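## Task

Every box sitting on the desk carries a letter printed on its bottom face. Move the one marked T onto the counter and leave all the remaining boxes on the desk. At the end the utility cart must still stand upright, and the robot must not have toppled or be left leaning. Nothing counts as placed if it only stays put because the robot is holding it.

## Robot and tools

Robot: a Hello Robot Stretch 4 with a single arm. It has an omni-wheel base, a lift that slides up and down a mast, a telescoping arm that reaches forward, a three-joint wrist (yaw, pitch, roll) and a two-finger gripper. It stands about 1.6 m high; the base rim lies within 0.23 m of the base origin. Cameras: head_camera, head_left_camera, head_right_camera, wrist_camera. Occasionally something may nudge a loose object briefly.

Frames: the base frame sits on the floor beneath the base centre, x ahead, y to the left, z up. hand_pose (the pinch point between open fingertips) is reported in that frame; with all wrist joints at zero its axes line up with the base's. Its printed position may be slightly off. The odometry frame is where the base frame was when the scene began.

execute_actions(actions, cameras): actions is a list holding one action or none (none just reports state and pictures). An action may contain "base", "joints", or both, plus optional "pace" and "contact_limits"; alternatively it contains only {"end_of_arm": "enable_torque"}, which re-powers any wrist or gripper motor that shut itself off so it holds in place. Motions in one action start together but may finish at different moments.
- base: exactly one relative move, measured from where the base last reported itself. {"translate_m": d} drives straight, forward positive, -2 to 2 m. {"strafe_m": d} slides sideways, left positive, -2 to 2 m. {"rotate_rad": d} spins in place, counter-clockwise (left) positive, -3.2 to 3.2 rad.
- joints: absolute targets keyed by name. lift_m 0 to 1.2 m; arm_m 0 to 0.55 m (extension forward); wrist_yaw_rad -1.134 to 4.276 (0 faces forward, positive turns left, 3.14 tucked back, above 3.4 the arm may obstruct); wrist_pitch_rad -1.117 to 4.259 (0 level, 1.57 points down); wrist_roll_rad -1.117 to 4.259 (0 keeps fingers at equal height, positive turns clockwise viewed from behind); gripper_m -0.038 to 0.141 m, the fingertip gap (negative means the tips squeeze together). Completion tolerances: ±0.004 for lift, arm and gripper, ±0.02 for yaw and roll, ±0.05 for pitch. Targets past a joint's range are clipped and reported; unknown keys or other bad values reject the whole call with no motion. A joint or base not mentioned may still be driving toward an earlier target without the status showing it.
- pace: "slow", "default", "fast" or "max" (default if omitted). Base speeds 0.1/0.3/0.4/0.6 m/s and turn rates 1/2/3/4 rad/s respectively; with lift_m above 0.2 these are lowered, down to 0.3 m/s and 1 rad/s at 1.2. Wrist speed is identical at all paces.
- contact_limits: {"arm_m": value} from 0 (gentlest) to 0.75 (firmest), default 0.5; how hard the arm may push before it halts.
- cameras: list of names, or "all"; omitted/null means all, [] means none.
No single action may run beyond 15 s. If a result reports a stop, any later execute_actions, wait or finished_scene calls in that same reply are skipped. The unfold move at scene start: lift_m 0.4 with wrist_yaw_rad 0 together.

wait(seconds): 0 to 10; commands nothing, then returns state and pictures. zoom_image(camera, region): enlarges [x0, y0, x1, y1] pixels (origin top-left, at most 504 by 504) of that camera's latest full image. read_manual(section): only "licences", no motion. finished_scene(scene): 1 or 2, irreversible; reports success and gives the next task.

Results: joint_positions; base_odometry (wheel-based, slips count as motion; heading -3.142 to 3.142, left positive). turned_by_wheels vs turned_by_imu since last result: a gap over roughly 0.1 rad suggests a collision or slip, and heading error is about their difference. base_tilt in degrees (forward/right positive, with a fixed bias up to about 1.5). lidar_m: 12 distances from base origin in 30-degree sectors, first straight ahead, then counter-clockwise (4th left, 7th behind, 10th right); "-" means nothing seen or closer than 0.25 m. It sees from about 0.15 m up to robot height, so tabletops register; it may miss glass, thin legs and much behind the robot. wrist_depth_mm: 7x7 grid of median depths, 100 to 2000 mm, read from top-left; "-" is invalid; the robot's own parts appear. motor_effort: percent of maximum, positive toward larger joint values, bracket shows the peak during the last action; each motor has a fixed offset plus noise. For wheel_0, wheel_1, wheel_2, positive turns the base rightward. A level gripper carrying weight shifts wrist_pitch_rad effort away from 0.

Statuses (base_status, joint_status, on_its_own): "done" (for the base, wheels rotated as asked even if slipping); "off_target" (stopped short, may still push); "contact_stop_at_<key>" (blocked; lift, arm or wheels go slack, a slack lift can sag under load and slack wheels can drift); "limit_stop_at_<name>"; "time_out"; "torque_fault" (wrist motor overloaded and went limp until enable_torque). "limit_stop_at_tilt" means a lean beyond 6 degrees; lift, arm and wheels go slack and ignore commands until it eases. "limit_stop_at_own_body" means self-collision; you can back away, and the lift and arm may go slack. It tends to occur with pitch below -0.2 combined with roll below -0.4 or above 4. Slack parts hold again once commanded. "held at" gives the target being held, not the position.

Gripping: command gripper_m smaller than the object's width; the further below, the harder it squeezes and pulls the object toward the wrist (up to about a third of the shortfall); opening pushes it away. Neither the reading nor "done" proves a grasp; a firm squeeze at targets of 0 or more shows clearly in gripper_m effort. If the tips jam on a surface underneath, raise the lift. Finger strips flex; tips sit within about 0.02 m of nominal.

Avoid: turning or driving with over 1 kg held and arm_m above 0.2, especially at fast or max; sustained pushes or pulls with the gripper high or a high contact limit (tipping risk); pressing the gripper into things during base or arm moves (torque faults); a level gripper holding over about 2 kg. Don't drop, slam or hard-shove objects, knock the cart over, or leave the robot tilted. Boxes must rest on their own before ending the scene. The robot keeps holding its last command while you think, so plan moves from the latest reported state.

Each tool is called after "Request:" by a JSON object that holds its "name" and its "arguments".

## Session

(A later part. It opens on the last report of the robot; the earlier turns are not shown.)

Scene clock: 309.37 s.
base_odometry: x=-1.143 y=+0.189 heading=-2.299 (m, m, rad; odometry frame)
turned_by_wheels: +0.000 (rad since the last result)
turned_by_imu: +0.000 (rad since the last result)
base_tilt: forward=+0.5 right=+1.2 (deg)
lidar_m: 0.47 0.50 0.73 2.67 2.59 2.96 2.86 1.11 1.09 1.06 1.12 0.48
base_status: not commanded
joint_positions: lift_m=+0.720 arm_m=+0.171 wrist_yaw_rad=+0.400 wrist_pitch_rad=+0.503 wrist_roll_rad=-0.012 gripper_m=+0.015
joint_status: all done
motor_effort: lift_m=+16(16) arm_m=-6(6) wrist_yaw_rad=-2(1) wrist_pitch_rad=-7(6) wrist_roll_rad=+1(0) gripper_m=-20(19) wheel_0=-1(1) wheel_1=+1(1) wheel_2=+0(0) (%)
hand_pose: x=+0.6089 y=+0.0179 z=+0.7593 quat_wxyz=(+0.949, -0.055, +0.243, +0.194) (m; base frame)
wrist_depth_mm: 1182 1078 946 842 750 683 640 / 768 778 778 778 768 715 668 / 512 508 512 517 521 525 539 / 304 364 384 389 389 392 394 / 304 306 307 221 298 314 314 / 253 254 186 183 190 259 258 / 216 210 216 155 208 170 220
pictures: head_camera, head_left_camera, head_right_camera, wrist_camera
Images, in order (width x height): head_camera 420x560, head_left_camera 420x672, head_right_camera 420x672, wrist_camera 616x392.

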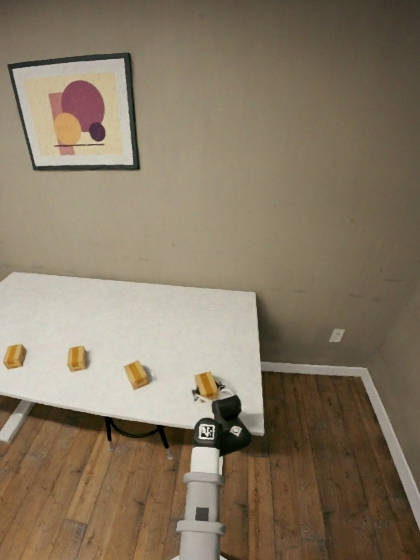

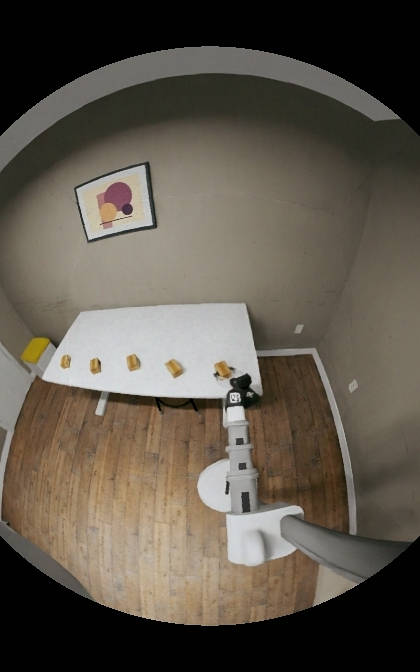

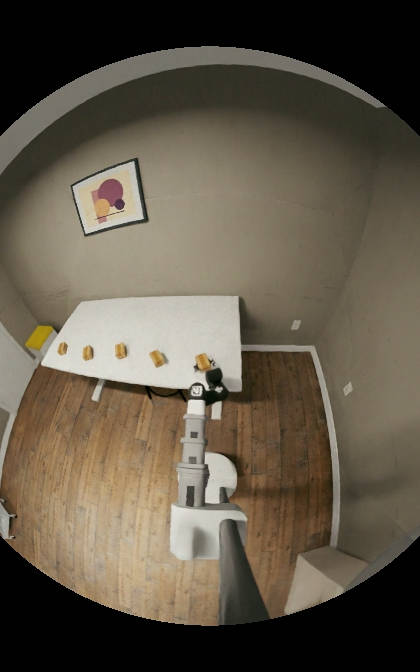

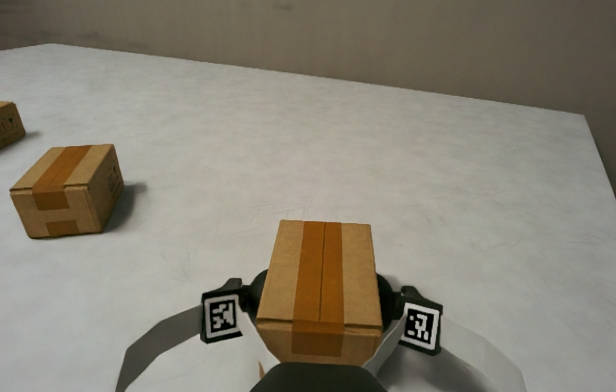

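Request:
{"name": "execute_actions", "arguments": {"actions": [{"base": {"rotate_rad": 2.97}, "joints": {"lift_m": 0.74, "arm_m": 0.0, "wrist_pitch_rad": -0.9, "wrist_roll_rad": 2.4, "wrist_yaw_rad": 0.0}, "pace": "fast"}], "cameras": ["head_camera", "head_left_camera"]}}

Scene clock: 340.37 s.
base_odometry: x=-1.143 y=+0.189 heading=+0.670 (m, m, rad; odometry frame)
turned_by_wheels: +2.970 (rad since the last result)
turned_by_imu: +2.976 (rad since the last result)
base_tilt: forward=+0.4 right=+1.0 (deg)
lidar_m: 2.80 1.24 1.12 1.05 1.08 1.36 0.47 0.47 0.61 1.36 2.59 2.83
base_status: done
joint_positions: lift_m=+0.740 arm_m=+0.001 wrist_yaw_rad=+0.000 wrist_pitch_rad=-0.897 wrist_roll_rad=+2.400 gripper_m=+0.015
joint_status: all done
motor_effort: lift_m=+19(21) arm_m=-6(7) wrist_yaw_rad=-1(8) wrist_pitch_rad=-9(17) wrist_roll_rad=+1(6) gripper_m=-20(19) wheel_0=-3(9) wheel_1=-2(6) wheel_2=+0(11) (%)
hand_pose: x=+0.3520 y=-0.0874 z=+1.1437 quat_wxyz=(+0.327, +0.840, -0.157, +0.404) (m; base frame)
wrist_depth_mm: 1708 1921 - - - - - / 1576 1756 - - - - - / 1464 1618 1808 - - - - / 1366 1499 1661 1921 - - - / 1281 1397 1537 222 1983 - - / 1229 1308 185 183 189 - - / 1182 1229 1336 155 1618 170 1808
pictures: head_camera, head_left_camera
Images, in order (width x height): head_camera 420x560, head_left_camera 420x672.

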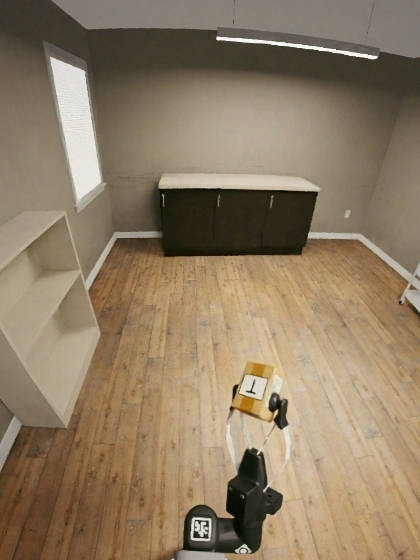

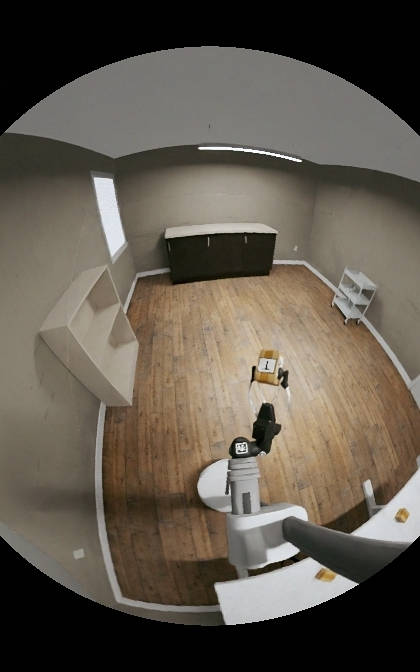

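Request:
{"name": "zoom_image", "arguments": {"camera": "head_camera", "region": [140, 150, 340, 280]}}

Region (140, 150, 340, 280) of head_camera's 420x560 image, scaled by 2.520, with more detail than that image has; it fills the top 328 rows of this view, and the rest is white.

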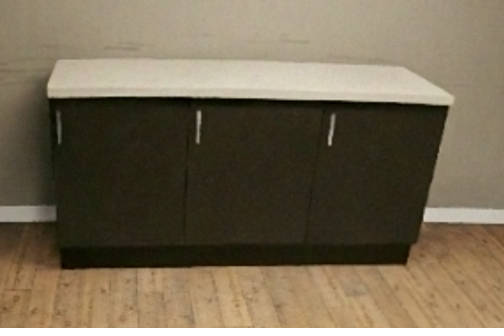

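Request:
{"name": "execute_actions", "arguments": {"actions": [{"base": {"translate_m": 2.0}, "joints": {"lift_m": 0.96, "arm_m": 0.42, "wrist_pitch_rad": 0.5, "wrist_roll_rad": -0.012}, "pace": "max"}], "cameras": ["head_camera", "wrist_camera"]}}

Scene clock: 358.33 s.
base_odometry: x=+0.424 y=+1.432 heading=+0.670 (m, m, rad; odometry frame)
turned_by_wheels: +0.000 (rad since the last result)
turned_by_imu: -0.005 (rad since the last result)
base_tilt: forward=+0.6 right=+1.1 (deg)
lidar_m: 0.83 0.84 1.38 1.27 1.06 1.31 2.60 2.52 2.63 1.95 1.43 0.92
base_status: done
joint_positions: lift_m=+0.960 arm_m=+0.419 wrist_yaw_rad=+0.000 wrist_pitch_rad=+0.503 wrist_roll_rad=-0.012 gripper_m=+0.015
joint_status: all done
motor_effort: lift_m=+19(22) arm_m=+6(7) wrist_yaw_rad=-1(0) wrist_pitch_rad=-9(9) wrist_roll_rad=-1(6) gripper_m=-19(18) wheel_0=+1(8) wheel_1=+0(6) wheel_2=+2(11) (%)
hand_pose: x=+0.8426 y=-0.0874 z=+0.9991 quat_wxyz=(+0.969, -0.006, +0.249, +0.002) (m; base frame)
wrist_depth_mm: 732 750 768 778 798 798 809 / 798 798 820 831 854 842 878 / 634 627 640 647 654 661 668 / 473 473 480 484 488 492 492 / 377 377 382 221 373 389 392 / 314 317 186 183 190 324 325 / 277 278 289 155 301 170 370
pictures: head_camera, wrist_camera
Images, in order (width x height): head_camera 420x560, wrist_camera 616x392.

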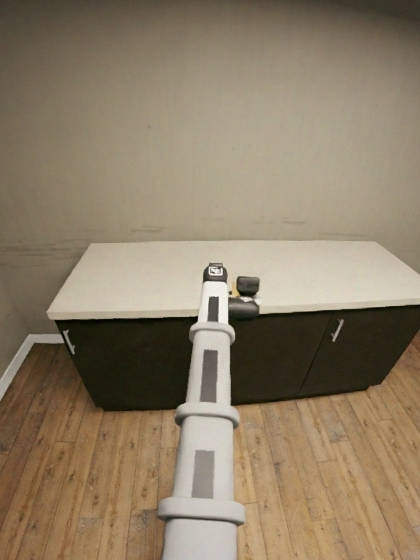

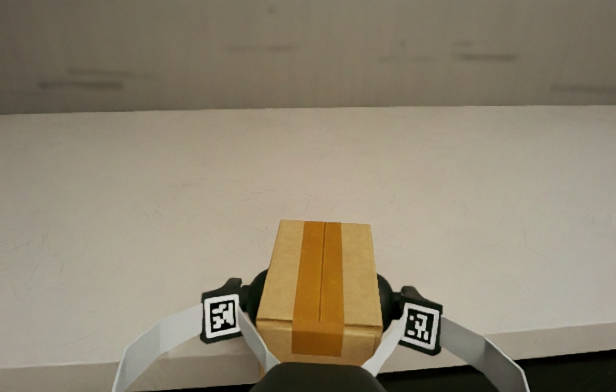

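Request:
{"name": "execute_actions", "arguments": {"actions": [{"base": {"translate_m": 0.08}, "joints": {"lift_m": 0.916, "arm_m": 0.52}, "pace": "fast"}], "cameras": ["wrist_camera"]}}

Scene clock: 365.33 s.
base_odometry: x=+0.487 y=+1.481 heading=+0.670 (m, m, rad; odometry frame)
turned_by_wheels: +0.000 (rad since the last result)
turned_by_imu: -0.001 (rad since the last result)
base_tilt: forward=+0.5 right=+1.3 (deg)
lidar_m: 0.76 0.77 1.36 1.26 1.11 1.30 2.67 2.61 2.65 1.94 1.27 0.84
base_status: done
joint_positions: lift_m=+0.916 arm_m=+0.519 wrist_yaw_rad=+0.000 wrist_pitch_rad=+0.503 wrist_roll_rad=-0.012 gripper_m=+0.015
joint_status: all done
motor_effort: lift_m=+17(16) arm_m=+6(7) wrist_yaw_rad=-2(3) wrist_pitch_rad=-9(9) wrist_roll_rad=-1(1) gripper_m=-21(21) wheel_0=+1(8) wheel_1=+1(7) wheel_2=+0(11) (%)
hand_pose: x=+0.9426 y=-0.0874 z=+0.9553 quat_wxyz=(+0.969, -0.006, +0.249, +0.002) (m; base frame)
wrist_depth_mm: 580 591 603 615 621 634 640 / 621 634 640 661 676 676 707 / 517 521 521 530 535 544 549 / 389 392 394 394 399 402 404 / 310 312 315 221 306 320 320 / 257 259 186 183 190 265 265 / 221 216 220 155 213 170 227
pictures: wrist_camera
Images, in order (width x height): wrist_camera 616x392.

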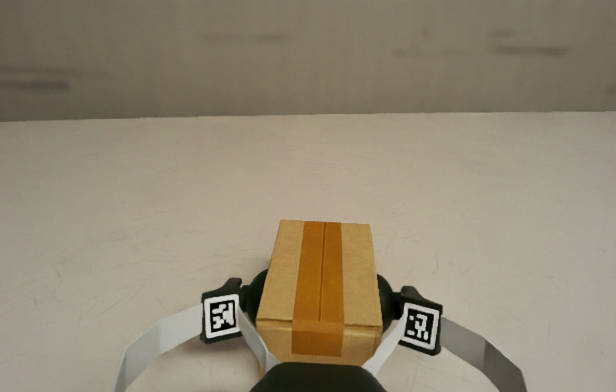

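Request:
{"name": "execute_actions", "arguments": {"actions": [{"joints": {"lift_m": 0.911, "gripper_m": 0.085}}], "cameras": ["all"]}}

Scene clock: 368.30 s.
base_odometry: x=+0.487 y=+1.481 heading=+0.670 (m, m, rad; odometry frame)
turned_by_wheels: +0.000 (rad since the last result)
turned_by_imu: -0.001 (rad since the last result)
base_tilt: forward=+0.4 right=+1.0 (deg)
lidar_m: 0.76 0.76 1.39 1.30 1.12 1.31 2.69 2.64 2.64 1.95 1.28 0.84
base_status: not commanded
joint_positions: lift_m=+0.911 arm_m=+0.519 wrist_yaw_rad=+0.000 wrist_pitch_rad=+0.502 wrist_roll_rad=-0.012 gripper_m=+0.085
joint_status: all done
motor_effort: lift_m=+16(18) arm_m=+6(6) wrist_yaw_rad=-1(2) wrist_pitch_rad=-8(9) wrist_roll_rad=-2(2) gripper_m=-2(20) wheel_0=+1(1) wheel_1=+1(1) wheel_2=+0(0) (%)
hand_pose: x=+0.9427 y=-0.0874 z=+0.9505 quat_wxyz=(+0.969, -0.006, +0.249, +0.002) (m; base frame)
wrist_depth_mm: 580 591 609 609 627 634 647 / 621 627 654 661 668 683 699 / 508 512 517 521 525 535 539 / 379 382 387 389 392 397 397 / 303 306 307 232 300 317 315 / 252 255 195 193 196 259 259 / 216 211 219 140 215 215 222
pictures: head_camera, head_left_camera, head_right_camera, wrist_camera
Images, in order (width x height): head_camera 420x560, head_left_camera 420x672, head_right_camera 420x672, wrist_camera 616x392.

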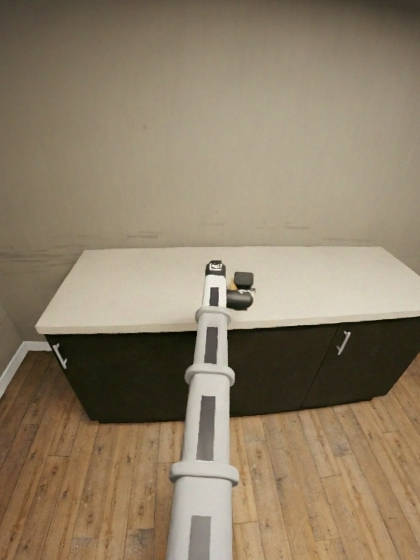

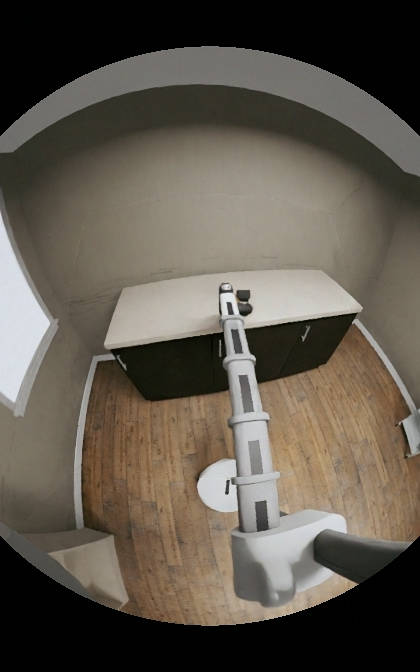

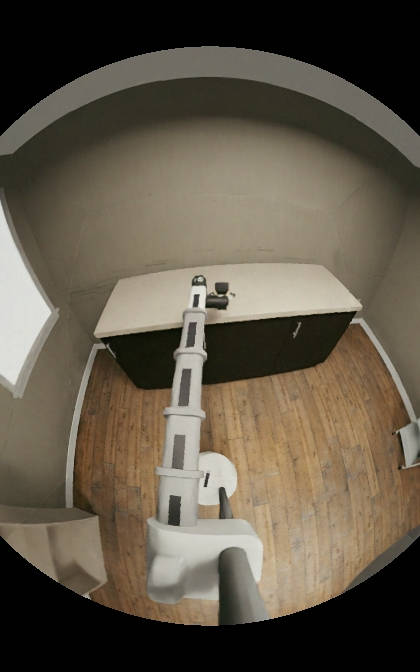

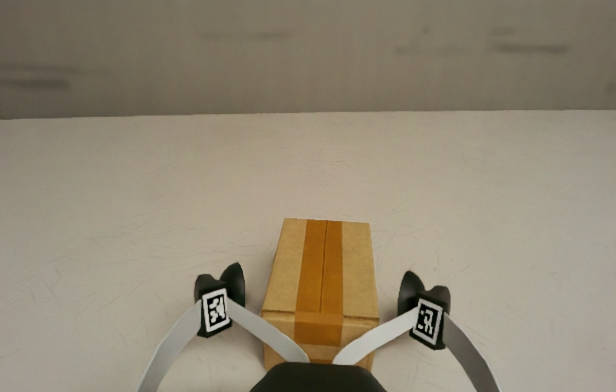

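Request:
{"name": "execute_actions", "arguments": {"actions": [{"joints": {"arm_m": 0.42}, "pace": "max"}], "cameras": ["wrist_camera"]}}

Request:
{"name": "finished_scene", "arguments": {"scene": 1}}

Scene clock: 372.60 s.
base_odometry: x=+0.487 y=+1.481 heading=+0.670 (m, m, rad; odometry frame)
turned_by_wheels: +0.000 (rad since the last result)
turned_by_imu: -0.001 (rad since the last result)
base_tilt: forward=+0.5 right=+1.1 (deg)
lidar_m: 0.75 0.76 1.37 1.30 1.10 1.30 2.70 2.63 2.63 1.96 1.27 0.83
base_status: not commanded
joint_positions: lift_m=+0.911 arm_m=+0.421 wrist_yaw_rad=+0.000 wrist_pitch_rad=+0.502 wrist_roll_rad=-0.012 gripper_m=+0.085
joint_status: all done
motor_effort: lift_m=+17(16) arm_m=-6(6) wrist_yaw_rad=-1(2) wrist_pitch_rad=-6(5) wrist_roll_rad=+0(0) gripper_m=-2(2) wheel_0=+1(1) wheel_1=+1(1) wheel_2=-1(0) (%)
hand_pose: x=+0.8449 y=-0.0875 z=+0.9505 quat_wxyz=(+0.969, -0.006, +0.248, +0.001) (m; base frame)
wrist_depth_mm: 661 676 683 699 707 723 732 / 699 707 732 741 768 768 778 / 512 512 517 517 525 530 539 / 379 387 387 306 392 394 397 / 304 307 309 289 312 314 314 / 254 255 195 258 243 260 260 / 216 212 220 140 215 216 222
pictures: wrist_camera
Images, in order (width x height): wrist_camera 616x392.

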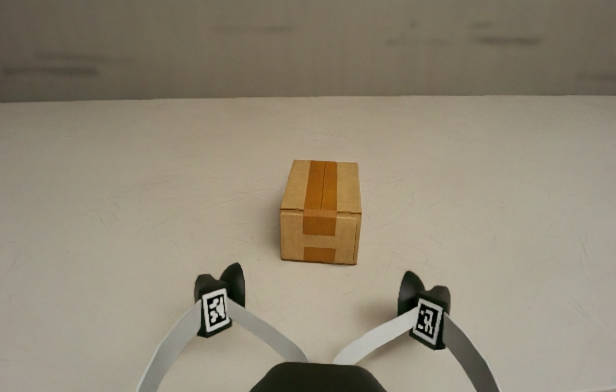

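The scene is finished: the task was done.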